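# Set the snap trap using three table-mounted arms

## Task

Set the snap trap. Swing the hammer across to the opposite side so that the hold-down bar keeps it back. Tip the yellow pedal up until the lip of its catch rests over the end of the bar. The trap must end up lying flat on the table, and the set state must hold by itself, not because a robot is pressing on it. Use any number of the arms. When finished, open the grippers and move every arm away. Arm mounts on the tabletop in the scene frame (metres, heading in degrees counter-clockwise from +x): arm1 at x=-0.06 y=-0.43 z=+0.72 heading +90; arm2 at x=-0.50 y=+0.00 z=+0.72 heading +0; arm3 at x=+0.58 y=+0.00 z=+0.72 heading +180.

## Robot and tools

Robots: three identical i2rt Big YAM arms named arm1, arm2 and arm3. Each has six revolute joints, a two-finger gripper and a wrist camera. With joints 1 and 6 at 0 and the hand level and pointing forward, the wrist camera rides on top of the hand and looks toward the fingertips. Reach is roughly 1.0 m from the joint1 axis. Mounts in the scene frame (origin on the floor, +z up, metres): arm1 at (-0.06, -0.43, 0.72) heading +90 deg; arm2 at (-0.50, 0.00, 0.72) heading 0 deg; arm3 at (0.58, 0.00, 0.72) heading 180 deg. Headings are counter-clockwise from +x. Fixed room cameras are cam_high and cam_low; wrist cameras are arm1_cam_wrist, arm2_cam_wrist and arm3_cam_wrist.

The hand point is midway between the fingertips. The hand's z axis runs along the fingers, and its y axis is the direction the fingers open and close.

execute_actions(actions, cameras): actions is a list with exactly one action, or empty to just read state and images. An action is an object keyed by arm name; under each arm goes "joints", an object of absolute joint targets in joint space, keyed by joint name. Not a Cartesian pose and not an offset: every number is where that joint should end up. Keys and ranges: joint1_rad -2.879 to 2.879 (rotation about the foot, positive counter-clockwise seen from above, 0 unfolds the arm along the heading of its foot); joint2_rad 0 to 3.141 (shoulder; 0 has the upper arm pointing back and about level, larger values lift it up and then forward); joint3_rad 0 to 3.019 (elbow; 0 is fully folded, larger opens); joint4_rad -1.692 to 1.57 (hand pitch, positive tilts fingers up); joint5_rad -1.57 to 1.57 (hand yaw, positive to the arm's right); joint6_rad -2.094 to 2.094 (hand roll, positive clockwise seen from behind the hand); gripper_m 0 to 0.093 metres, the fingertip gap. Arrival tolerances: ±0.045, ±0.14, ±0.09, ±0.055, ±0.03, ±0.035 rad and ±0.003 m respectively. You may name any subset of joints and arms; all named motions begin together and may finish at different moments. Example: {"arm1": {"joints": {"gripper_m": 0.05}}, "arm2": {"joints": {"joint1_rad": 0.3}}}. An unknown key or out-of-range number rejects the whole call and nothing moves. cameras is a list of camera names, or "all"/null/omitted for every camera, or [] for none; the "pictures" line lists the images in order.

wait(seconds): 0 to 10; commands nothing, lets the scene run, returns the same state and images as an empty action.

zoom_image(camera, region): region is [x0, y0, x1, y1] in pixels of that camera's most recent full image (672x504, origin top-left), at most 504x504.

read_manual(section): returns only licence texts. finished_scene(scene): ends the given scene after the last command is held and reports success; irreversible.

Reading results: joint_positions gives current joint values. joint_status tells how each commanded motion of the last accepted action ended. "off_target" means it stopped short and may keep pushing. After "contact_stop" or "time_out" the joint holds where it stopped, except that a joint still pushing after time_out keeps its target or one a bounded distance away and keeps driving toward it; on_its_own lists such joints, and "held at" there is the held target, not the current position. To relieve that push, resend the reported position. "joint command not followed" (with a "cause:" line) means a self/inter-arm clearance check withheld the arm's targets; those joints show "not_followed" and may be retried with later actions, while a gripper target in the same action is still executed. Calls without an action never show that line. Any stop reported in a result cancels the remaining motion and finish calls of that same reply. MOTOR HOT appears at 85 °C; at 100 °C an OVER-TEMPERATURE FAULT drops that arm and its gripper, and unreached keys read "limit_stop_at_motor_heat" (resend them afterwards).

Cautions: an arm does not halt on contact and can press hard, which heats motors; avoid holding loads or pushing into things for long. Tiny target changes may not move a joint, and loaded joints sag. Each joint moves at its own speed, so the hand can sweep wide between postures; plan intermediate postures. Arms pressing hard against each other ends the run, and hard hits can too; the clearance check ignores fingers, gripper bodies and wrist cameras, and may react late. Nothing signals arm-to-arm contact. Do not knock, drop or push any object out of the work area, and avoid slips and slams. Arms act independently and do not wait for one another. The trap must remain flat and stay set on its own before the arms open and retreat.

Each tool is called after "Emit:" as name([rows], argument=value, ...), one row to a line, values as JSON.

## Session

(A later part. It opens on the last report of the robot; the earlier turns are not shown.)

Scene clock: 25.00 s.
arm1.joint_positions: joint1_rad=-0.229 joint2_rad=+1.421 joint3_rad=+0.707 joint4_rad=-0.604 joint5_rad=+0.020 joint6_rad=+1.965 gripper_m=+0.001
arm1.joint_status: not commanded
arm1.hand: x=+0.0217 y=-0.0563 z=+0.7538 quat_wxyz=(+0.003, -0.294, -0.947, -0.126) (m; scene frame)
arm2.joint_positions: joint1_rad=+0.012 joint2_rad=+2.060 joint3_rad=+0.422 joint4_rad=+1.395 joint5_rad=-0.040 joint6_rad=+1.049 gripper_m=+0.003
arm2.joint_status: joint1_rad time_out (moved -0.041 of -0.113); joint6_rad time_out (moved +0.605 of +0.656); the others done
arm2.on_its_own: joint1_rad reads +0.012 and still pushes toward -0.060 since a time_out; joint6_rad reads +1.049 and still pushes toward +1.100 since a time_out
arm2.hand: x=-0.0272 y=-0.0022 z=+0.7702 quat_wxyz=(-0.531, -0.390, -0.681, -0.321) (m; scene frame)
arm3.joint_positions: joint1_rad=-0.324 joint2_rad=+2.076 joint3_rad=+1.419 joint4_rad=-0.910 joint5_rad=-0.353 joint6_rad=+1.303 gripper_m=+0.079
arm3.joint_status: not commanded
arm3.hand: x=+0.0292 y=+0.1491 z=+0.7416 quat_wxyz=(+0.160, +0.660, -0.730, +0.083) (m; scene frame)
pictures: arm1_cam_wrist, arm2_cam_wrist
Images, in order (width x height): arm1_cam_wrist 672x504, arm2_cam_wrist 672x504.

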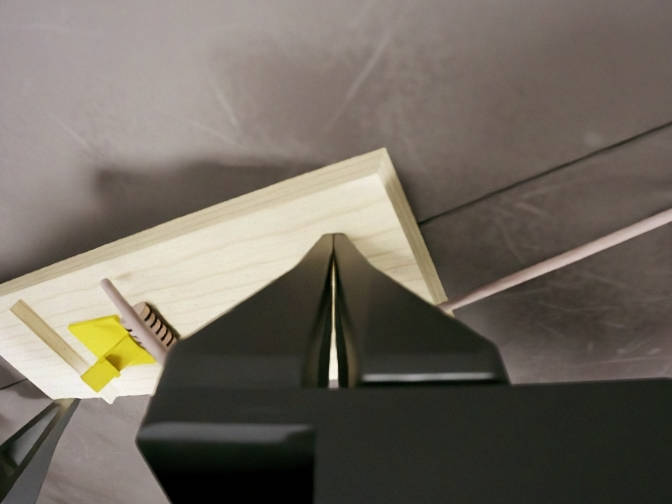

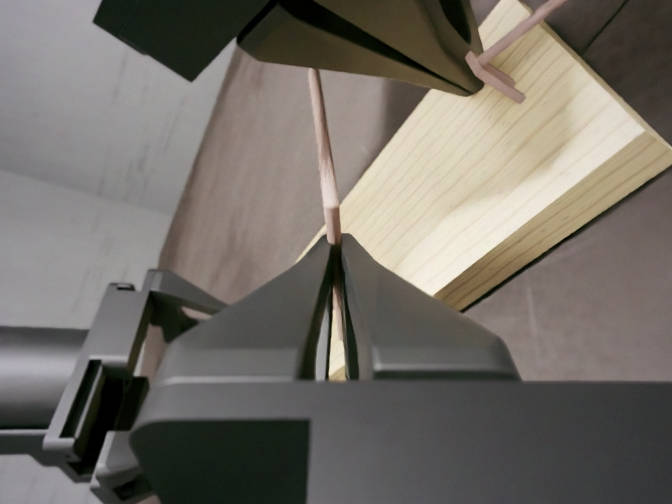

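Emit:
execute_actions([
  {"arm2":{"joints":{"joint1_rad":-0.04,"joint2_rad":2.2,"joint6_rad":1.6}}},
], cameras=["arm2_cam_wrist","cam_high"])

Scene clock: 27.70 s.
arm1.joint_positions: joint1_rad=-0.230 joint2_rad=+1.421 joint3_rad=+0.707 joint4_rad=-0.604 joint5_rad=+0.022 joint6_rad=+1.965 gripper_m=+0.001
arm1.joint_status: not commanded
arm1.hand: x=+0.0222 y=-0.0565 z=+0.7535 quat_wxyz=(+0.002, -0.295, -0.947, -0.126) (m; scene frame)
arm2.joint_positions: joint1_rad=+0.005 joint2_rad=+2.129 joint3_rad=+0.438 joint4_rad=+1.420 joint5_rad=-0.024 joint6_rad=+1.532 gripper_m=+0.003
arm2.joint_status: joint1_rad time_out (moved -0.007 of -0.052); joint6_rad time_out (moved +0.484 of +0.551); the others done
arm2.on_its_own: joint6_rad reads +1.532 and still pushes toward +1.600 since a time_out
arm2.hand: x=-0.0284 y=-0.0080 z=+0.7485 quat_wxyz=(-0.436, -0.553, -0.568, -0.426) (m; scene frame)
arm3.joint_positions: joint1_rad=-0.324 joint2_rad=+2.077 joint3_rad=+1.419 joint4_rad=-0.924 joint5_rad=-0.346 joint6_rad=+1.318 gripper_m=+0.079
arm3.joint_status: not commanded
arm3.hand: x=+0.0329 y=+0.1488 z=+0.7406 quat_wxyz=(+0.153, +0.653, -0.736, +0.089) (m; scene frame)
pictures: arm2_cam_wrist, cam_high
Images, in order (width x height): arm2_cam_wrist 672x504, cam_high 672x504.

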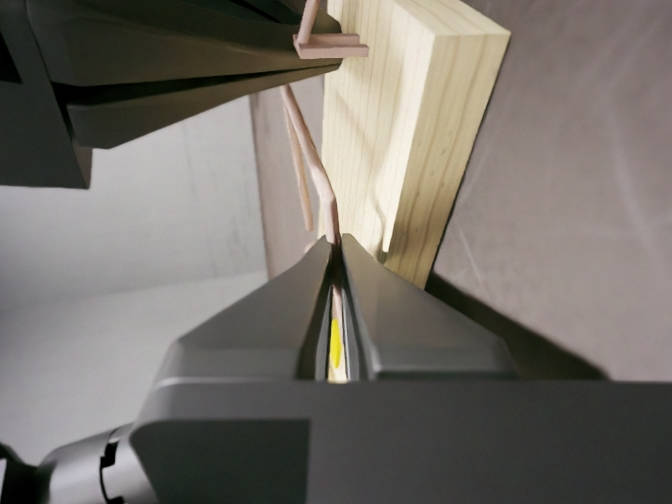

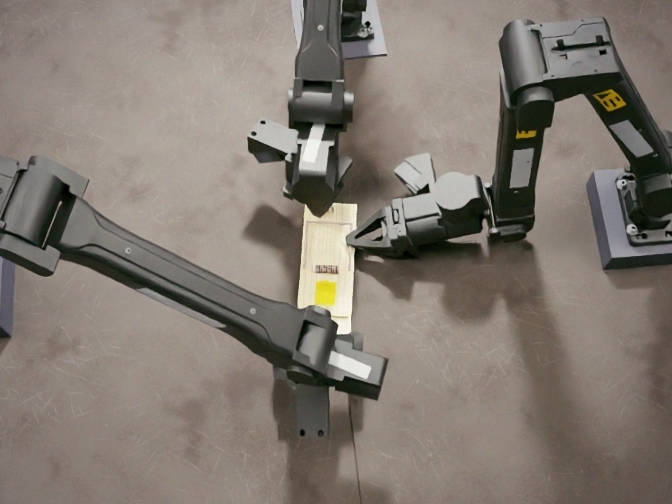

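Emit:
execute_actions([
  {"arm1":{"joints":{"joint2_rad":1.25,"joint3_rad":0.635,"joint4_rad":-0.65}}},
], cameras=[])

Emit:
execute_actions([
  {"arm1":{"joints":{"joint1_rad":-0.7,"joint5_rad":-0.9,"joint6_rad":0,"joint2_rad":1.4}}},
], cameras=[])

Emit:
execute_actions([
  {"arm1":{"joints":{"joint2_rad":1.56}}},
], cameras=["arm1_cam_wrist","cam_high","arm2_cam_wrist"])

Scene clock: 29.30 s.
arm1.joint_positions: joint1_rad=-0.230 joint2_rad=+1.252 joint3_rad=+0.635 joint4_rad=-0.638 joint5_rad=+0.014 joint6_rad=+1.969 gripper_m=+0.001
arm1.joint_status: all done
arm1.hand: x=+0.0155 y=-0.0826 z=+0.7836 quat_wxyz=(+0.010, -0.295, -0.943, -0.157) (m; scene frame)
arm2.joint_positions: joint1_rad=-0.004 joint2_rad=+2.129 joint3_rad=+0.437 joint4_rad=+1.419 joint5_rad=-0.015 joint6_rad=+1.550 gripper_m=+0.003
arm2.joint_status: not commanded
arm2.on_its_own: joint6_rad reads +1.550 and still pushes toward +1.600 since a time_out
arm2.hand: x=-0.0290 y=-0.0140 z=+0.7478 quat_wxyz=(-0.437, -0.563, -0.559, -0.424) (m; scene frame)
arm3.joint_positions: joint1_rad=-0.316 joint2_rad=+2.079 joint3_rad=+1.419 joint4_rad=-0.928 joint5_rad=-0.353 joint6_rad=+1.326 gripper_m=+0.079
arm3.joint_status: not commanded
arm3.hand: x=+0.0324 y=+0.1430 z=+0.7405 quat_wxyz=(+0.154, +0.653, -0.736, +0.094) (m; scene frame)
pictures: none
No camera images: the call's "cameras" was empty. Leave "cameras" out to get every camera's image.

Scene clock: 31.63 s.
arm1.joint_positions: joint1_rad=-0.698 joint2_rad=+1.409 joint3_rad=+0.635 joint4_rad=-0.638 joint5_rad=-0.896 joint6_rad=+0.017 gripper_m=+0.001
arm1.joint_status: all done
arm1.hand: x=+0.0414 y=-0.0890 z=+0.7959 quat_wxyz=(+0.127, +0.413, -0.798, -0.420) (m; scene frame)
arm2.joint_positions: joint1_rad=-0.004 joint2_rad=+2.129 joint3_rad=+0.437 joint4_rad=+1.419 joint5_rad=-0.015 joint6_rad=+1.550 gripper_m=+0.003
arm2.joint_status: not commanded
arm2.on_its_own: joint6_rad reads +1.550 and still pushes toward +1.600 since a time_out
arm2.hand: x=-0.0290 y=-0.0140 z=+0.7478 quat_wxyz=(-0.437, -0.563, -0.559, -0.424) (m; scene frame)
arm3.joint_positions: joint1_rad=-0.316 joint2_rad=+2.079 joint3_rad=+1.419 joint4_rad=-0.928 joint5_rad=-0.353 joint6_rad=+1.326 gripper_m=+0.079
arm3.joint_status: not commanded
arm3.hand: x=+0.0324 y=+0.1430 z=+0.7405 quat_wxyz=(+0.154, +0.653, -0.736, +0.094) (m; scene frame)
pictures: none
No camera images: the call's "cameras" was empty. Leave "cameras" out to get every camera's image.

Scene clock: 32.60 s.
arm1.joint_positions: joint1_rad=-0.698 joint2_rad=+1.568 joint3_rad=+0.635 joint4_rad=-0.638 joint5_rad=-0.897 joint6_rad=+0.016 gripper_m=+0.001
arm1.joint_status: all done
arm1.hand: x=+0.0326 y=-0.0996 z=+0.7481 quat_wxyz=(+0.192, +0.384, -0.815, -0.390) (m; scene frame)
arm2.joint_positions: joint1_rad=-0.004 joint2_rad=+2.129 joint3_rad=+0.437 joint4_rad=+1.419 joint5_rad=-0.015 joint6_rad=+1.550 gripper_m=+0.003
arm2.joint_status: not commanded
arm2.on_its_own: joint6_rad reads +1.550 and still pushes toward +1.600 since a time_out
arm2.hand: x=-0.0290 y=-0.0140 z=+0.7478 quat_wxyz=(-0.437, -0.563, -0.559, -0.424) (m; scene frame)
arm3.joint_positions: joint1_rad=-0.316 joint2_rad=+2.079 joint3_rad=+1.419 joint4_rad=-0.928 joint5_rad=-0.353 joint6_rad=+1.326 gripper_m=+0.079
arm3.joint_status: not commanded
arm3.hand: x=+0.0324 y=+0.1430 z=+0.7405 quat_wxyz=(+0.154, +0.653, -0.736, +0.094) (m; scene frame)
pictures: arm1_cam_wrist, arm2_cam_wrist, cam_high
Images, in order (width x height): arm1_cam_wrist 672x504, arm2_cam_wrist 672x504, cam_high 672x504.

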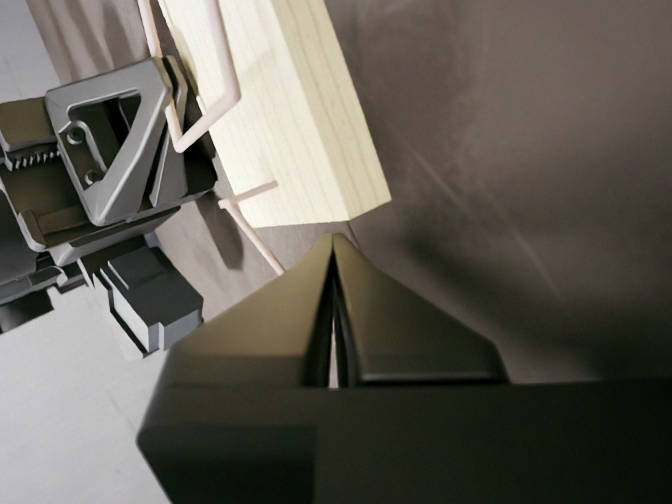

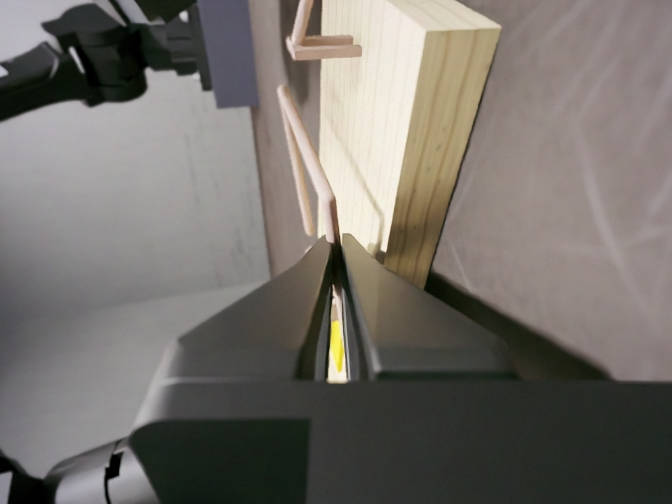

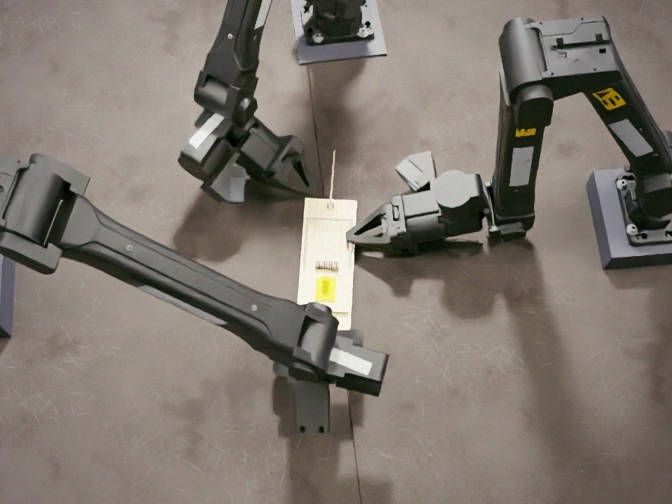

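Emit:
execute_actions([
  {"arm1":{"joints":{"joint1_rad":-0.53,"joint4_rad":-0.70}},"arm2":{"joints":{"joint1_rad":-0.01}}},
], cameras=["arm1_cam_wrist"])

Emit:
execute_actions([
  {"arm1":{"joints":{"joint2_rad":1.38}}},
], cameras=["arm1_cam_wrist","cam_low"])

Scene clock: 33.57 s.
arm1.joint_positions: joint1_rad=-0.536 joint2_rad=+1.568 joint3_rad=+0.635 joint4_rad=-0.685 joint5_rad=-0.890 joint6_rad=+0.016 gripper_m=+0.001
arm1.joint_status: all done
arm1.hand: x=-0.0254 y=-0.0968 z=+0.7475 quat_wxyz=(+0.240, +0.440, -0.787, -0.359) (m; scene frame)
arm2.joint_positions: joint1_rad=-0.004 joint2_rad=+2.129 joint3_rad=+0.436 joint4_rad=+1.419 joint5_rad=-0.014 joint6_rad=+1.550 gripper_m=+0.003
arm2.joint_status: all done
arm2.on_its_own: joint6_rad reads +1.550 and still pushes toward +1.600 since a time_out
arm2.hand: x=-0.0295 y=-0.0136 z=+0.7476 quat_wxyz=(-0.436, -0.563, -0.560, -0.424) (m; scene frame)
arm3.joint_positions: joint1_rad=-0.316 joint2_rad=+2.079 joint3_rad=+1.419 joint4_rad=-0.928 joint5_rad=-0.354 joint6_rad=+1.330 gripper_m=+0.079
arm3.joint_status: not commanded
arm3.hand: x=+0.0323 y=+0.1430 z=+0.7405 quat_wxyz=(+0.154, +0.651, -0.737, +0.094) (m; scene frame)
pictures: arm1_cam_wrist
Images, in order (width x height): arm1_cam_wrist 672x504.

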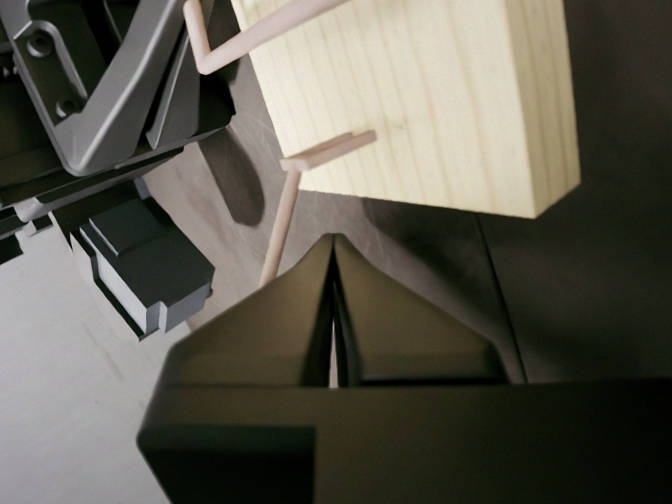

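Scene clock: 34.53 s.
arm1.joint_positions: joint1_rad=-0.536 joint2_rad=+1.373 joint3_rad=+0.628 joint4_rad=-0.689 joint5_rad=-0.897 joint6_rad=+0.016 gripper_m=+0.001
arm1.joint_status: all done
arm1.hand: x=-0.0200 y=-0.0860 z=+0.8035 quat_wxyz=(+0.170, +0.473, -0.764, -0.404) (m; scene frame)
arm2.joint_positions: joint1_rad=-0.002 joint2_rad=+2.129 joint3_rad=+0.434 joint4_rad=+1.419 joint5_rad=-0.013 joint6_rad=+1.552 gripper_m=+0.003
arm2.joint_status: not commanded
arm2.on_its_own: joint6_rad reads +1.552 and still pushes toward +1.600 since a time_out
arm2.hand: x=-0.0306 y=-0.0132 z=+0.7473 quat_wxyz=(-0.435, -0.564, -0.560, -0.424) (m; scene frame)
arm3.joint_positions: joint1_rad=-0.316 joint2_rad=+2.079 joint3_rad=+1.419 joint4_rad=-0.928 joint5_rad=-0.354 joint6_rad=+1.334 gripper_m=+0.079
arm3.joint_status: not commanded
arm3.hand: x=+0.0323 y=+0.1430 z=+0.7405 quat_wxyz=(+0.154, +0.650, -0.738, +0.095) (m; scene frame)
pictures: arm1_cam_wrist, cam_low
Images, in order (width x height): arm1_cam_wrist 672x504, cam_low 672x504.

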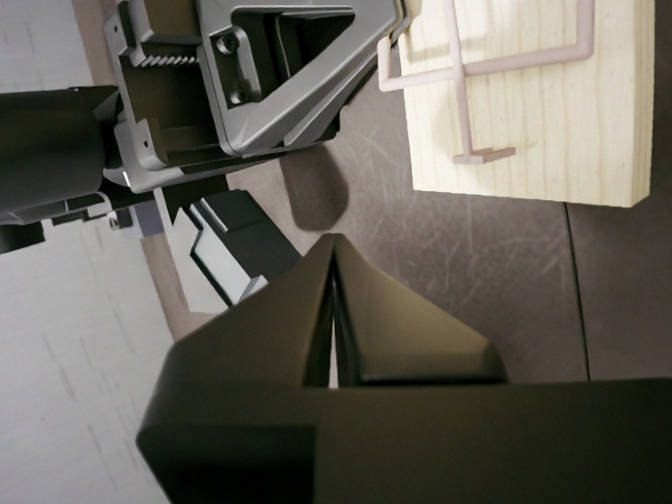

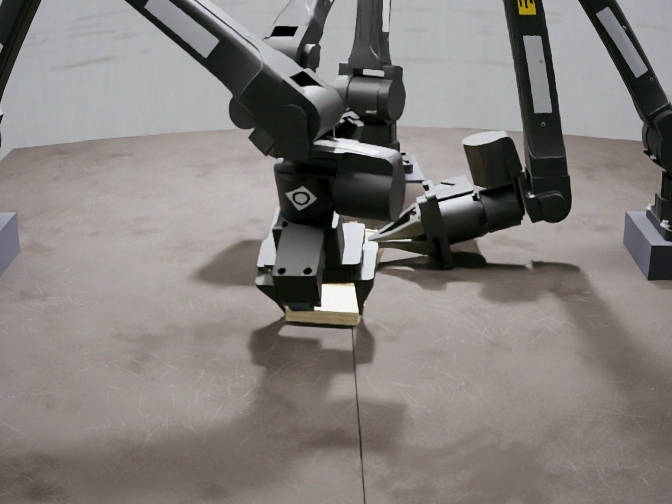

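Emit:
execute_actions([
  {"arm1":{"joints":{"joint1_rad":-0.163,"joint2_rad":1.1,"joint3_rad":0.85,"joint4_rad":-0.6,"joint5_rad":0,"joint6_rad":1.75}}},
], cameras=[])

Emit:
execute_actions([
  {"arm1":{"joints":{"joint2_rad":1.4,"joint3_rad":0.805}}},
], cameras=["arm1_cam_wrist","arm2_cam_wrist"])

Scene clock: 37.13 s.
arm1.joint_positions: joint1_rad=-0.162 joint2_rad=+1.093 joint3_rad=+0.827 joint4_rad=-0.611 joint5_rad=-0.004 joint6_rad=+1.733 gripper_m=+0.001
arm1.joint_status: all done
arm1.hand: x=-0.0002 y=-0.0003 z=+0.9356 quat_wxyz=(+0.007, -0.140, -0.930, -0.340) (m; scene frame)
arm2.joint_positions: joint1_rad=-0.002 joint2_rad=+2.129 joint3_rad=+0.434 joint4_rad=+1.419 joint5_rad=-0.013 joint6_rad=+1.552 gripper_m=+0.003
arm2.joint_status: not commanded
arm2.on_its_own: joint6_rad reads +1.552 and still pushes toward +1.600 since a time_out
arm2.hand: x=-0.0306 y=-0.0132 z=+0.7473 quat_wxyz=(-0.435, -0.564, -0.560, -0.424) (m; scene frame)
arm3.joint_positions: joint1_rad=-0.316 joint2_rad=+2.079 joint3_rad=+1.419 joint4_rad=-0.928 joint5_rad=-0.354 joint6_rad=+1.334 gripper_m=+0.079
arm3.joint_status: not commanded
arm3.hand: x=+0.0323 y=+0.1430 z=+0.7405 quat_wxyz=(+0.154, +0.650, -0.738, +0.095) (m; scene frame)
pictures: none
No camera images: the call's "cameras" was empty. Leave "cameras" out to get every camera's image.

Scene clock: 38.27 s.
arm1.joint_positions: joint1_rad=-0.162 joint2_rad=+1.415 joint3_rad=+0.802 joint4_rad=-0.611 joint5_rad=-0.004 joint6_rad=+1.734 gripper_m=+0.001
arm1.joint_status: all done
arm1.hand: x=-0.0015 y=-0.0076 z=+0.7912 quat_wxyz=(+0.005, -0.147, -0.974, -0.173) (m; scene frame)
arm2.joint_positions: joint1_rad=-0.002 joint2_rad=+2.129 joint3_rad=+0.434 joint4_rad=+1.419 joint5_rad=-0.013 joint6_rad=+1.552 gripper_m=+0.003
arm2.joint_status: not commanded
arm2.on_its_own: joint6_rad reads +1.552 and still pushes toward +1.600 since a time_out
arm2.hand: x=-0.0306 y=-0.0132 z=+0.7473 quat_wxyz=(-0.435, -0.564, -0.560, -0.424) (m; scene frame)
arm3.joint_positions: joint1_rad=-0.316 joint2_rad=+2.079 joint3_rad=+1.419 joint4_rad=-0.928 joint5_rad=-0.354 joint6_rad=+1.334 gripper_m=+0.079
arm3.joint_status: not commanded
arm3.hand: x=+0.0323 y=+0.1430 z=+0.7405 quat_wxyz=(+0.154, +0.650, -0.738, +0.095) (m; scene frame)
pictures: arm1_cam_wrist, arm2_cam_wrist
Images, in order (width x height): arm1_cam_wrist 672x504, arm2_cam_wrist 672x504.

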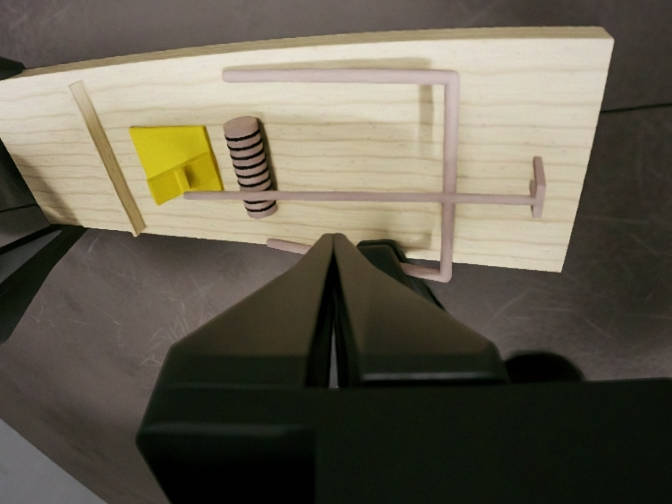

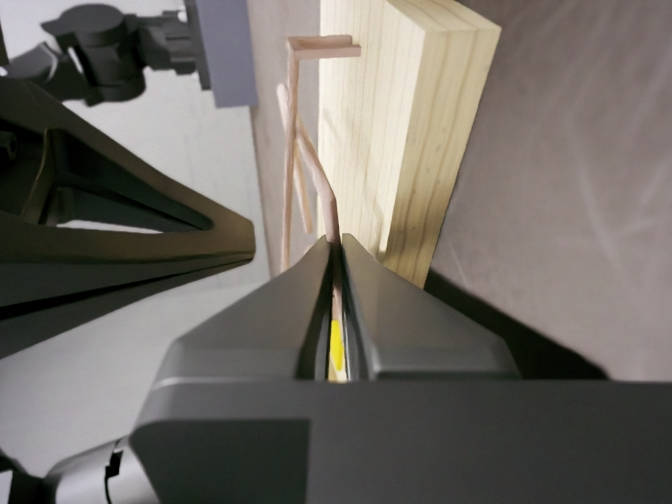

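Emit:
execute_actions([
  {"arm1":{"joints":{"joint2_rad":1.5,"joint1_rad":-0.18}}},
], cameras=["arm1_cam_wrist"])

Emit:
execute_actions([
  {"arm3":{"joints":{"gripper_m":0.093,"joint2_rad":2.07}}},
], cameras=[])

Emit:
execute_actions([
  {"arm3":{"joints":{"joint2_rad":1.95}}},
], cameras=[])

Emit:
execute_actions([
  {"arm3":{"joints":{"gripper_m":0,"joint1_rad":-0.295,"joint3_rad":1.375,"joint4_rad":-0.86,"joint5_rad":-0.65,"joint6_rad":1.4}}},
], cameras=["arm1_cam_wrist","cam_high"])

Scene clock: 39.53 s.
arm1.joint_positions: joint1_rad=-0.169 joint2_rad=+1.474 joint3_rad=+0.804 joint4_rad=-0.606 joint5_rad=-0.014 joint6_rad=+1.734 gripper_m=+0.001
arm1.joint_status: all done
arm1.hand: x=-0.0007 y=-0.0104 z=+0.7685 quat_wxyz=(+0.010, -0.151, -0.978, -0.147) (m; scene frame)
arm2.joint_positions: joint1_rad=-0.002 joint2_rad=+2.127 joint3_rad=+0.434 joint4_rad=+1.415 joint5_rad=-0.010 joint6_rad=+1.557 gripper_m=+0.003
arm2.joint_status: not commanded
arm2.on_its_own: joint6_rad reads +1.557 and still pushes toward +1.600 since a time_out
arm2.hand: x=-0.0305 y=-0.0137 z=+0.7471 quat_wxyz=(-0.434, -0.567, -0.558, -0.424) (m; scene frame)
arm3.joint_positions: joint1_rad=-0.316 joint2_rad=+2.079 joint3_rad=+1.419 joint4_rad=-0.925 joint5_rad=-0.355 joint6_rad=+1.327 gripper_m=+0.079
arm3.joint_status: not commanded
arm3.hand: x=+0.0317 y=+0.1429 z=+0.7406 quat_wxyz=(+0.155, +0.652, -0.736, +0.094) (m; scene frame)
pictures: arm1_cam_wrist
Images, in order (width x height): arm1_cam_wrist 672x504.

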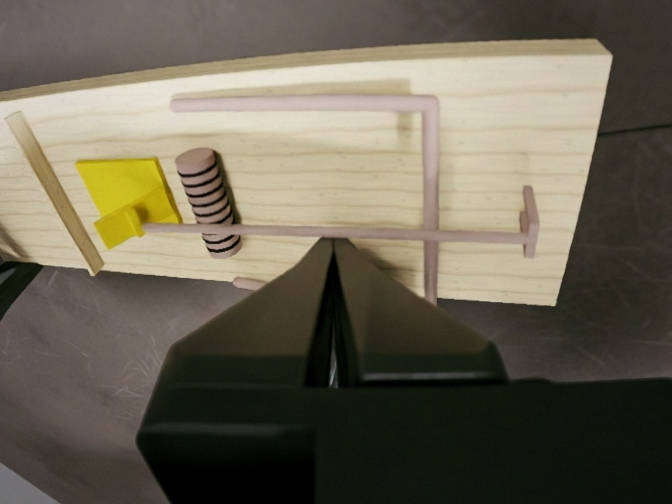

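Scene clock: 40.13 s.
arm1.joint_positions: joint1_rad=-0.169 joint2_rad=+1.479 joint3_rad=+0.804 joint4_rad=-0.606 joint5_rad=-0.010 joint6_rad=+1.734 gripper_m=+0.001
arm1.joint_status: not commanded
arm1.hand: x=-0.0001 y=-0.0110 z=+0.7663 quat_wxyz=(+0.008, -0.151, -0.978, -0.144) (m; scene frame)
arm2.joint_positions: joint1_rad=-0.002 joint2_rad=+2.128 joint3_rad=+0.440 joint4_rad=+1.415 joint5_rad=-0.007 joint6_rad=+1.557 gripper_m=+0.003
arm2.joint_status: not commanded
arm2.on_its_own: joint6_rad reads +1.557 and still pushes toward +1.600 since a time_out
arm2.hand: x=-0.0280 y=-0.0144 z=+0.7477 quat_wxyz=(-0.436, -0.566, -0.556, -0.424) (m; scene frame)
arm3.joint_positions: joint1_rad=-0.316 joint2_rad=+2.077 joint3_rad=+1.419 joint4_rad=-0.919 joint5_rad=-0.356 joint6_rad=+1.346 gripper_m=+0.093
arm3.joint_status: all done
arm3.hand: x=+0.0300 y=+0.1434 z=+0.7412 quat_wxyz=(+0.156, +0.646, -0.742, +0.092) (m; scene frame)
pictures: none
No camera images: the call's "cameras" was empty. Leave "cameras" out to get every camera's image.

Scene clock: 41.27 s.
arm1.joint_positions: joint1_rad=-0.170 joint2_rad=+1.484 joint3_rad=+0.804 joint4_rad=-0.606 joint5_rad=-0.004 joint6_rad=+1.734 gripper_m=+0.001
arm1.joint_status: not commanded
arm1.hand: x=+0.0014 y=-0.0117 z=+0.7643 quat_wxyz=(+0.005, -0.152, -0.978, -0.142) (m; scene frame)
arm2.joint_positions: joint1_rad=-0.002 joint2_rad=+2.131 joint3_rad=+0.449 joint4_rad=+1.415 joint5_rad=-0.002 joint6_rad=+1.558 gripper_m=+0.003
arm2.joint_status: not commanded
arm2.on_its_own: joint6_rad reads +1.558 and still pushes toward +1.600 since a time_out
arm2.hand: x=-0.0244 y=-0.0154 z=+0.7483 quat_wxyz=(-0.440, -0.566, -0.554, -0.424) (m; scene frame)
arm3.joint_positions: joint1_rad=-0.316 joint2_rad=+1.962 joint3_rad=+1.407 joint4_rad=-0.916 joint5_rad=-0.350 joint6_rad=+1.346 gripper_m=+0.093
arm3.joint_status: all done
arm3.hand: x=+0.0190 y=+0.1491 z=+0.8007 quat_wxyz=(+0.179, +0.652, -0.735, +0.044) (m; scene frame)
pictures: none
No camera images: the call's "cameras" was empty. Leave "cameras" out to get every camera's image.

Scene clock: 42.20 s.
arm1.joint_positions: joint1_rad=-0.170 joint2_rad=+1.484 joint3_rad=+0.804 joint4_rad=-0.606 joint5_rad=-0.004 joint6_rad=+1.734 gripper_m=+0.001
arm1.joint_status: not commanded
arm1.hand: x=+0.0014 y=-0.0117 z=+0.7643 quat_wxyz=(+0.005, -0.152, -0.978, -0.142) (m; scene frame)
arm2.joint_positions: joint1_rad=-0.002 joint2_rad=+2.131 joint3_rad=+0.449 joint4_rad=+1.415 joint5_rad=-0.002 joint6_rad=+1.558 gripper_m=+0.003
arm2.joint_status: not commanded
arm2.on_its_own: joint6_rad reads +1.558 and still pushes toward +1.600 since a time_out
arm2.hand: x=-0.0244 y=-0.0154 z=+0.7483 quat_wxyz=(-0.440, -0.566, -0.554, -0.424) (m; scene frame)
arm3.joint_positions: joint1_rad=-0.299 joint2_rad=+1.962 joint3_rad=+1.380 joint4_rad=-0.872 joint5_rad=-0.647 joint6_rad=+1.392 gripper_m=+0.001
arm3.joint_status: all done
arm3.hand: x=+0.0059 y=+0.0961 z=+0.8169 quat_wxyz=(+0.304, +0.624, -0.710, +0.116) (m; scene frame)
pictures: arm1_cam_wrist, cam_high
Images, in order (width x height): arm1_cam_wrist 672x504, cam_high 672x504.

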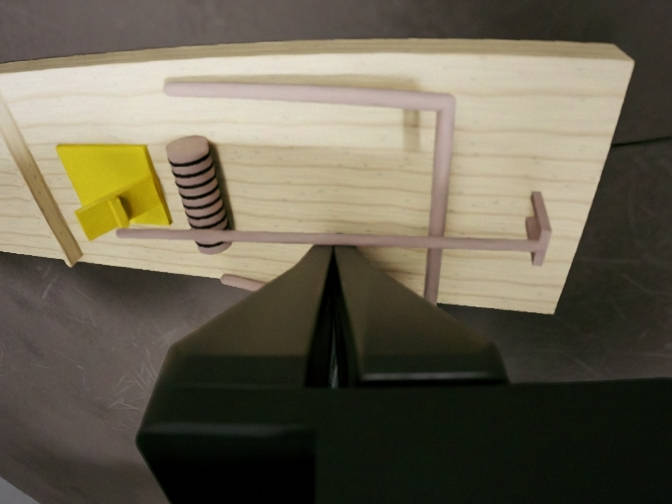

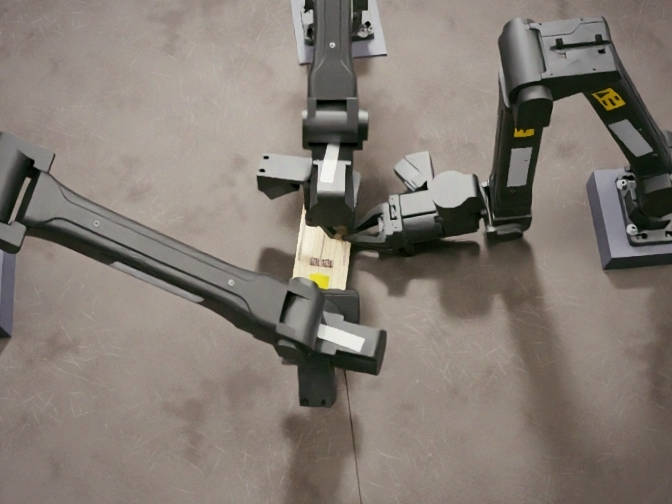

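Emit:
execute_actions([
  {"arm1":{"joints":{"joint2_rad":1.4}}},
], cameras=[])

Emit:
execute_actions([
  {"arm1":{"joints":{"joint1_rad":-0.205}}},
], cameras=[])

Emit:
execute_actions([
  {"arm1":{"joints":{"joint2_rad":1.51}},"arm3":{"joints":{"joint2_rad":2.05,"joint1_rad":-0.27,"joint4_rad":-0.89}}},
], cameras=["arm1_cam_wrist","arm2_cam_wrist"])

Scene clock: 43.27 s.
arm1.joint_positions: joint1_rad=-0.171 joint2_rad=+1.404 joint3_rad=+0.804 joint4_rad=-0.606 joint5_rad=-0.004 joint6_rad=+1.734 gripper_m=+0.001
arm1.joint_status: all done
arm1.hand: x=+0.0028 y=-0.0056 z=+0.7968 quat_wxyz=(+0.005, -0.152, -0.972, -0.182) (m; scene frame)
arm2.joint_positions: joint1_rad=-0.002 joint2_rad=+2.131 joint3_rad=+0.449 joint4_rad=+1.415 joint5_rad=-0.002 joint6_rad=+1.558 gripper_m=+0.003
arm2.joint_status: not commanded
arm2.on_its_own: joint6_rad reads +1.558 and still pushes toward +1.600 since a time_out
arm2.hand: x=-0.0244 y=-0.0154 z=+0.7483 quat_wxyz=(-0.440, -0.566, -0.554, -0.424) (m; scene frame)
arm3.joint_positions: joint1_rad=-0.299 joint2_rad=+1.962 joint3_rad=+1.380 joint4_rad=-0.872 joint5_rad=-0.647 joint6_rad=+1.392 gripper_m=+0.001
arm3.joint_status: not commanded
arm3.hand: x=+0.0059 y=+0.0961 z=+0.8169 quat_wxyz=(+0.304, +0.624, -0.710, +0.116) (m; scene frame)
pictures: none
No camera images: the call's "cameras" was empty. Leave "cameras" out to get every camera's image.

Scene clock: 43.87 s.
arm1.joint_positions: joint1_rad=-0.201 joint2_rad=+1.404 joint3_rad=+0.804 joint4_rad=-0.606 joint5_rad=-0.003 joint6_rad=+1.734 gripper_m=+0.001
arm1.joint_status: all done
arm1.hand: x=+0.0154 y=-0.0077 z=+0.7968 quat_wxyz=(+0.002, -0.166, -0.969, -0.182) (m; scene frame)
arm2.joint_positions: joint1_rad=-0.002 joint2_rad=+2.131 joint3_rad=+0.449 joint4_rad=+1.415 joint5_rad=-0.002 joint6_rad=+1.558 gripper_m=+0.003
arm2.joint_status: not commanded
arm2.on_its_own: joint6_rad reads +1.558 and still pushes toward +1.600 since a time_out
arm2.hand: x=-0.0244 y=-0.0154 z=+0.7483 quat_wxyz=(-0.440, -0.566, -0.554, -0.424) (m; scene frame)
arm3.joint_positions: joint1_rad=-0.299 joint2_rad=+1.962 joint3_rad=+1.380 joint4_rad=-0.872 joint5_rad=-0.647 joint6_rad=+1.392 gripper_m=+0.001
arm3.joint_status: not commanded
arm3.hand: x=+0.0059 y=+0.0961 z=+0.8169 quat_wxyz=(+0.304, +0.624, -0.710, +0.116) (m; scene frame)
pictures: none
No camera images: the call's "cameras" was empty. Leave "cameras" out to get every camera's image.

Scene clock: 44.73 s.
arm1.joint_positions: joint1_rad=-0.201 joint2_rad=+1.468 joint3_rad=+0.810 joint4_rad=-0.603 joint5_rad=-0.002 joint6_rad=+1.734 gripper_m=+0.001
arm1.joint_status: all done
arm1.hand: x=+0.0153 y=-0.0089 z=+0.7733 quat_wxyz=(+0.001, -0.167, -0.974, -0.154) (m; scene frame)
arm2.joint_positions: joint1_rad=-0.002 joint2_rad=+2.131 joint3_rad=+0.450 joint4_rad=+1.411 joint5_rad=+0.000 joint6_rad=+1.561 gripper_m=+0.003
arm2.joint_status: not commanded
arm2.on_its_own: joint6_rad reads +1.561 and still pushes toward +1.600 since a time_out
arm2.hand: x=-0.0244 y=-0.0157 z=+0.7476 quat_wxyz=(-0.438, -0.568, -0.553, -0.424) (m; scene frame)
arm3.joint_positions: joint1_rad=-0.271 joint2_rad=+2.043 joint3_rad=+1.378 joint4_rad=-0.882 joint5_rad=-0.647 joint6_rad=+1.392 gripper_m=+0.001
arm3.joint_status: all done
arm3.hand: x=+0.0156 y=+0.0756 z=+0.7722 quat_wxyz=(+0.281, +0.624, -0.712, +0.158) (m; scene frame)
pictures: arm1_cam_wrist, arm2_cam_wrist
Images, in order (width x height): arm1_cam_wrist 672x504, arm2_cam_wrist 672x504.

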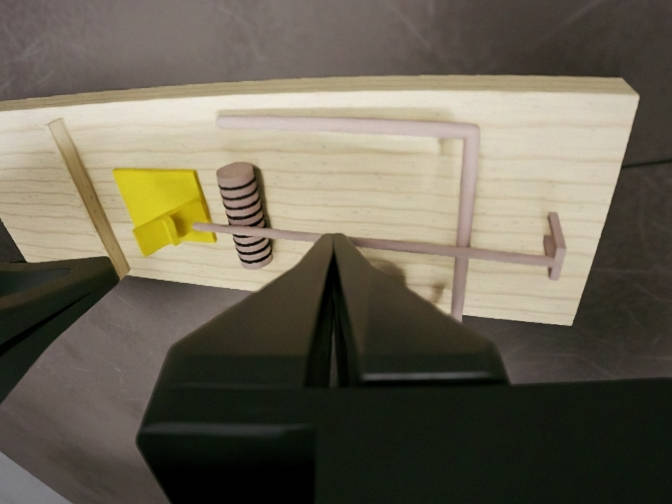

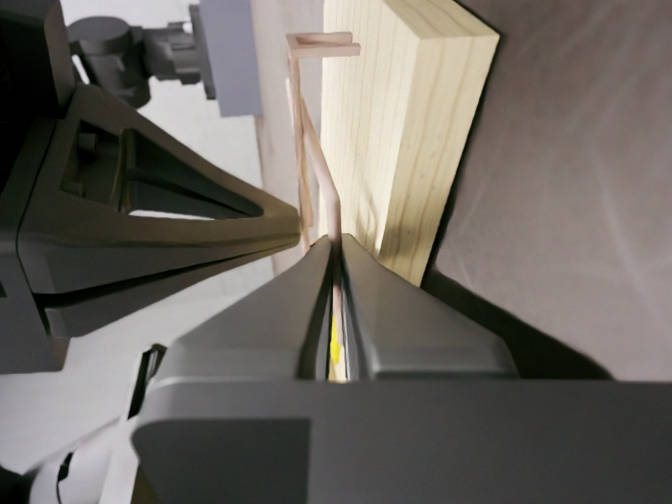

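Emit:
execute_actions([
  {"arm1":{"joints":{"joint2_rad":1.53}},"arm3":{"joints":{"joint4_rad":-0.96}}},
], cameras=[])

Emit:
execute_actions([
  {"arm3":{"joints":{"joint5_rad":-0.74,"joint1_rad":-0.24}}},
], cameras=["arm1_cam_wrist"])

Scene clock: 45.67 s.
arm1.joint_positions: joint1_rad=-0.201 joint2_rad=+1.470 joint3_rad=+0.810 joint4_rad=-0.603 joint5_rad=-0.002 joint6_rad=+1.734 gripper_m=+0.001
arm1.joint_status: all done
arm1.hand: x=+0.0153 y=-0.0090 z=+0.7727 quat_wxyz=(+0.001, -0.167, -0.974, -0.154) (m; scene frame)
arm2.joint_positions: joint1_rad=-0.002 joint2_rad=+2.131 joint3_rad=+0.450 joint4_rad=+1.411 joint5_rad=+0.000 joint6_rad=+1.561 gripper_m=+0.003
arm2.joint_status: not commanded
arm2.on_its_own: joint6_rad reads +1.561 and still pushes toward +1.600 since a time_out
arm2.hand: x=-0.0244 y=-0.0157 z=+0.7476 quat_wxyz=(-0.438, -0.568, -0.553, -0.424) (m; scene frame)
arm3.joint_positions: joint1_rad=-0.271 joint2_rad=+2.043 joint3_rad=+1.378 joint4_rad=-0.951 joint5_rad=-0.647 joint6_rad=+1.393 gripper_m=+0.001
arm3.joint_status: all done
arm3.hand: x=+0.0294 y=+0.0711 z=+0.7725 quat_wxyz=(+0.264, +0.615, -0.719, +0.186) (m; scene frame)
pictures: none
No camera images: the call's "cameras" was empty. Leave "cameras" out to get every camera's image.

Scene clock: 46.37 s.
arm1.joint_positions: joint1_rad=-0.201 joint2_rad=+1.470 joint3_rad=+0.810 joint4_rad=-0.603 joint5_rad=-0.002 joint6_rad=+1.734 gripper_m=+0.001
arm1.joint_status: not commanded
arm1.hand: x=+0.0153 y=-0.0090 z=+0.7727 quat_wxyz=(+0.001, -0.167, -0.974, -0.154) (m; scene frame)
arm2.joint_positions: joint1_rad=-0.002 joint2_rad=+2.131 joint3_rad=+0.450 joint4_rad=+1.411 joint5_rad=+0.000 joint6_rad=+1.561 gripper_m=+0.003
arm2.joint_status: not commanded
arm2.on_its_own: joint6_rad reads +1.561 and still pushes toward +1.600 since a time_out
arm2.hand: x=-0.0244 y=-0.0157 z=+0.7476 quat_wxyz=(-0.438, -0.568, -0.553, -0.424) (m; scene frame)
arm3.joint_positions: joint1_rad=-0.240 joint2_rad=+2.043 joint3_rad=+1.378 joint4_rad=-0.951 joint5_rad=-0.738 joint6_rad=+1.393 gripper_m=+0.001
arm3.joint_status: all done
arm3.hand: x=+0.0236 y=+0.0428 z=+0.7827 quat_wxyz=(+0.297, +0.615, -0.698, +0.212) (m; scene frame)
pictures: arm1_cam_wrist
Images, in order (width x height): arm1_cam_wrist 672x504.

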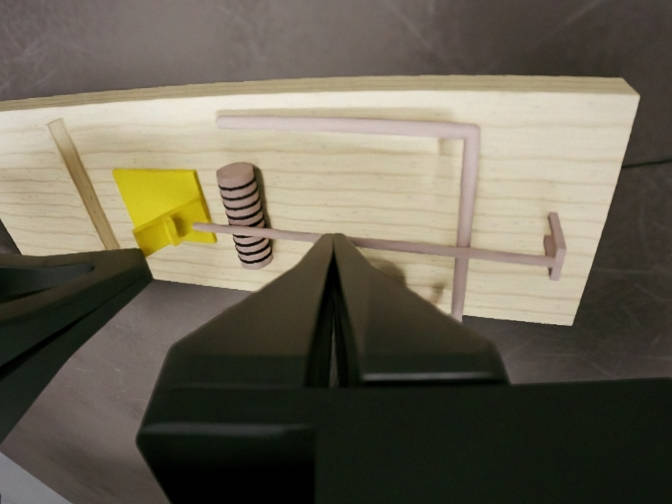

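Emit:
execute_actions([
  {"arm3":{"joints":{"joint2_rad":2.065}}},
], cameras=[])

Emit:
execute_actions([
  {"arm3":{"joints":{"joint1_rad":-0.205}}},
], cameras=["arm1_cam_wrist"])

Scene clock: 47.03 s.
arm1.joint_positions: joint1_rad=-0.201 joint2_rad=+1.470 joint3_rad=+0.810 joint4_rad=-0.603 joint5_rad=-0.002 joint6_rad=+1.734 gripper_m=+0.001
arm1.joint_status: not commanded
arm1.hand: x=+0.0153 y=-0.0090 z=+0.7727 quat_wxyz=(+0.001, -0.167, -0.974, -0.154) (m; scene frame)
arm2.joint_positions: joint1_rad=-0.002 joint2_rad=+2.131 joint3_rad=+0.450 joint4_rad=+1.411 joint5_rad=+0.000 joint6_rad=+1.561 gripper_m=+0.003
arm2.joint_status: not commanded
arm2.on_its_own: joint6_rad reads +1.561 and still pushes toward +1.600 since a time_out
arm2.hand: x=-0.0244 y=-0.0157 z=+0.7476 quat_wxyz=(-0.438, -0.568, -0.553, -0.424) (m; scene frame)
arm3.joint_positions: joint1_rad=-0.240 joint2_rad=+2.043 joint3_rad=+1.378 joint4_rad=-0.951 joint5_rad=-0.738 joint6_rad=+1.393 gripper_m=+0.001
arm3.joint_status: all done
arm3.hand: x=+0.0236 y=+0.0428 z=+0.7827 quat_wxyz=(+0.297, +0.615, -0.698, +0.212) (m; scene frame)
pictures: none
No camera images: the call's "cameras" was empty. Leave "cameras" out to get every camera's image.

Scene clock: 47.87 s.
arm1.joint_positions: joint1_rad=-0.201 joint2_rad=+1.470 joint3_rad=+0.810 joint4_rad=-0.603 joint5_rad=-0.002 joint6_rad=+1.734 gripper_m=+0.001
arm1.joint_status: not commanded
arm1.hand: x=+0.0153 y=-0.0090 z=+0.7727 quat_wxyz=(+0.001, -0.167, -0.974, -0.154) (m; scene frame)
arm2.joint_positions: joint1_rad=-0.002 joint2_rad=+2.131 joint3_rad=+0.450 joint4_rad=+1.411 joint5_rad=+0.000 joint6_rad=+1.561 gripper_m=+0.003
arm2.joint_status: not commanded
arm2.on_its_own: joint6_rad reads +1.561 and still pushes toward +1.600 since a time_out
arm2.hand: x=-0.0244 y=-0.0157 z=+0.7476 quat_wxyz=(-0.438, -0.568, -0.553, -0.424) (m; scene frame)
arm3.joint_positions: joint1_rad=-0.210 joint2_rad=+2.045 joint3_rad=+1.377 joint4_rad=-0.952 joint5_rad=-0.743 joint6_rad=+1.393 gripper_m=+0.001
arm3.joint_status: all done
arm3.hand: x=+0.0233 y=+0.0251 z=+0.7819 quat_wxyz=(+0.295, +0.624, -0.689, +0.220) (m; scene frame)
pictures: arm1_cam_wrist
Images, in order (width x height): arm1_cam_wrist 672x504.

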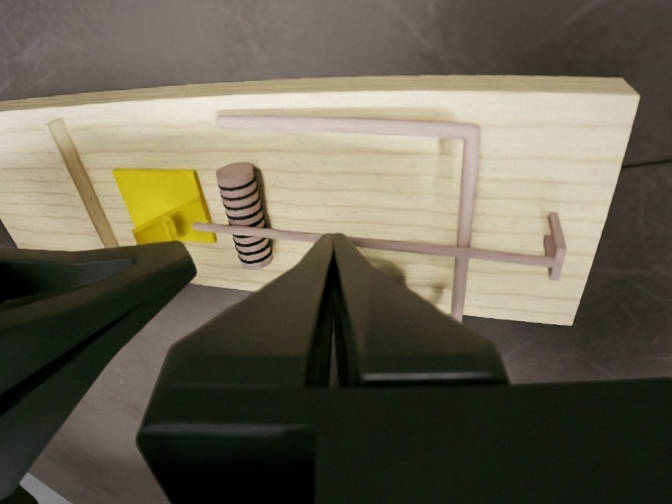

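Passed over. Back, lower, retry.

Emit:
execute_actions([
  {"arm3":{"joints":{"joint1_rad":-0.27}}},
], cameras=[])

Emit:
execute_actions([
  {"arm3":{"joints":{"joint5_rad":-0.66}}},
], cameras=[])

Emit:
execute_actions([
  {"arm3":{"joints":{"joint1_rad":-0.205}}},
], cameras=["arm1_cam_wrist","cam_high"])

Scene clock: 48.90 s.
arm1.joint_positions: joint1_rad=-0.201 joint2_rad=+1.470 joint3_rad=+0.810 joint4_rad=-0.603 joint5_rad=-0.002 joint6_rad=+1.734 gripper_m=+0.001
arm1.joint_status: not commanded
arm1.hand: x=+0.0153 y=-0.0090 z=+0.7727 quat_wxyz=(+0.001, -0.167, -0.974, -0.154) (m; scene frame)
arm2.joint_positions: joint1_rad=-0.002 joint2_rad=+2.131 joint3_rad=+0.450 joint4_rad=+1.411 joint5_rad=+0.000 joint6_rad=+1.561 gripper_m=+0.003
arm2.joint_status: not commanded
arm2.on_its_own: joint6_rad reads +1.561 and still pushes toward +1.600 since a time_out
arm2.hand: x=-0.0244 y=-0.0157 z=+0.7476 quat_wxyz=(-0.438, -0.568, -0.553, -0.424) (m; scene frame)
arm3.joint_positions: joint1_rad=-0.275 joint2_rad=+2.046 joint3_rad=+1.377 joint4_rad=-0.953 joint5_rad=-0.742 joint6_rad=+1.393 gripper_m=+0.001
arm3.joint_status: all done
arm3.hand: x=+0.0264 y=+0.0614 z=+0.7810 quat_wxyz=(+0.301, +0.602, -0.709, +0.211) (m; scene frame)
pictures: none
No camera images: the call's "cameras" was empty. Leave "cameras" out to get every camera's image.

Scene clock: 49.53 s.
arm1.joint_positions: joint1_rad=-0.201 joint2_rad=+1.470 joint3_rad=+0.810 joint4_rad=-0.603 joint5_rad=-0.002 joint6_rad=+1.734 gripper_m=+0.001
arm1.joint_status: not commanded
arm1.hand: x=+0.0153 y=-0.0090 z=+0.7727 quat_wxyz=(+0.001, -0.167, -0.974, -0.154) (m; scene frame)
arm2.joint_positions: joint1_rad=-0.002 joint2_rad=+2.131 joint3_rad=+0.450 joint4_rad=+1.411 joint5_rad=+0.000 joint6_rad=+1.561 gripper_m=+0.003
arm2.joint_status: not commanded
arm2.on_its_own: joint6_rad reads +1.561 and still pushes toward +1.600 since a time_out
arm2.hand: x=-0.0244 y=-0.0157 z=+0.7476 quat_wxyz=(-0.438, -0.568, -0.553, -0.424) (m; scene frame)
arm3.joint_positions: joint1_rad=-0.275 joint2_rad=+2.046 joint3_rad=+1.377 joint4_rad=-0.953 joint5_rad=-0.663 joint6_rad=+1.393 gripper_m=+0.001
arm3.joint_status: all done
arm3.hand: x=+0.0301 y=+0.0710 z=+0.7722 quat_wxyz=(+0.269, +0.611, -0.719, +0.192) (m; scene frame)
pictures: none
No camera images: the call's "cameras" was empty. Leave "cameras" out to get every camera's image.

Scene clock: 50.30 s.
arm1.joint_positions: joint1_rad=-0.201 joint2_rad=+1.470 joint3_rad=+0.810 joint4_rad=-0.603 joint5_rad=-0.001 joint6_rad=+1.734 gripper_m=+0.001
arm1.joint_status: not commanded
arm1.hand: x=+0.0154 y=-0.0091 z=+0.7727 quat_wxyz=(+0.001, -0.167, -0.974, -0.154) (m; scene frame)
arm2.joint_positions: joint1_rad=-0.002 joint2_rad=+2.131 joint3_rad=+0.450 joint4_rad=+1.411 joint5_rad=+0.007 joint6_rad=+1.564 gripper_m=+0.003
arm2.joint_status: not commanded
arm2.on_its_own: joint6_rad reads +1.564 and still pushes toward +1.600 since a time_out
arm2.hand: x=-0.0244 y=-0.0169 z=+0.7476 quat_wxyz=(-0.440, -0.570, -0.551, -0.422) (m; scene frame)
arm3.joint_positions: joint1_rad=-0.215 joint2_rad=+2.046 joint3_rad=+1.377 joint4_rad=-0.954 joint5_rad=-0.653 joint6_rad=+1.393 gripper_m=+0.001
arm3.joint_status: all done
arm3.hand: x=+0.0277 y=+0.0389 z=+0.7712 quat_wxyz=(+0.259, +0.634, -0.702, +0.198) (m; scene frame)
pictures: arm1_cam_wrist, cam_high
Images, in order (width x height): arm1_cam_wrist 672x504, cam_high 672x504.

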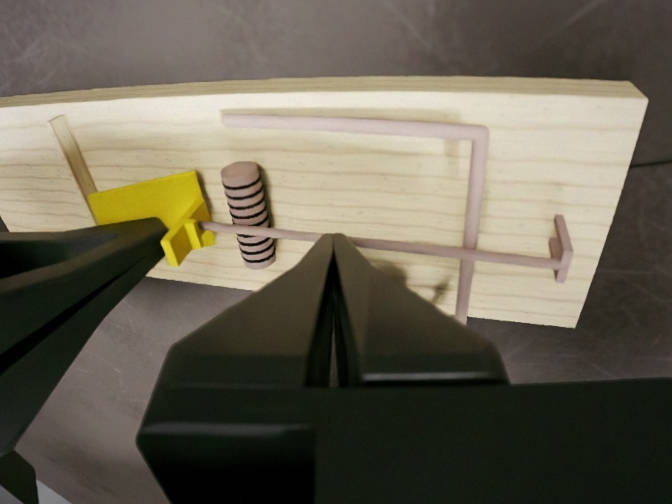

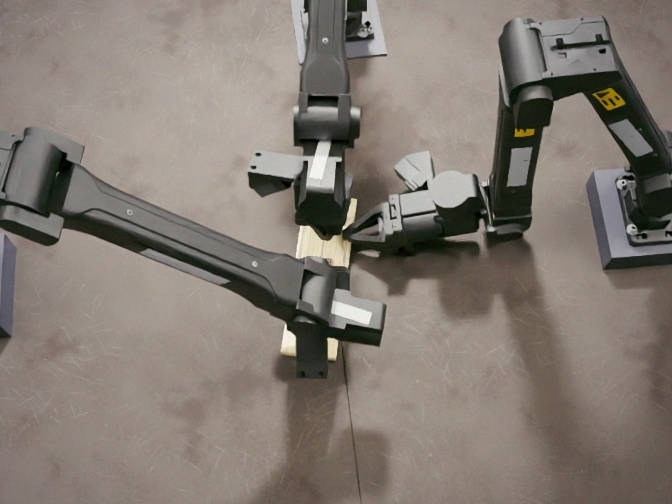

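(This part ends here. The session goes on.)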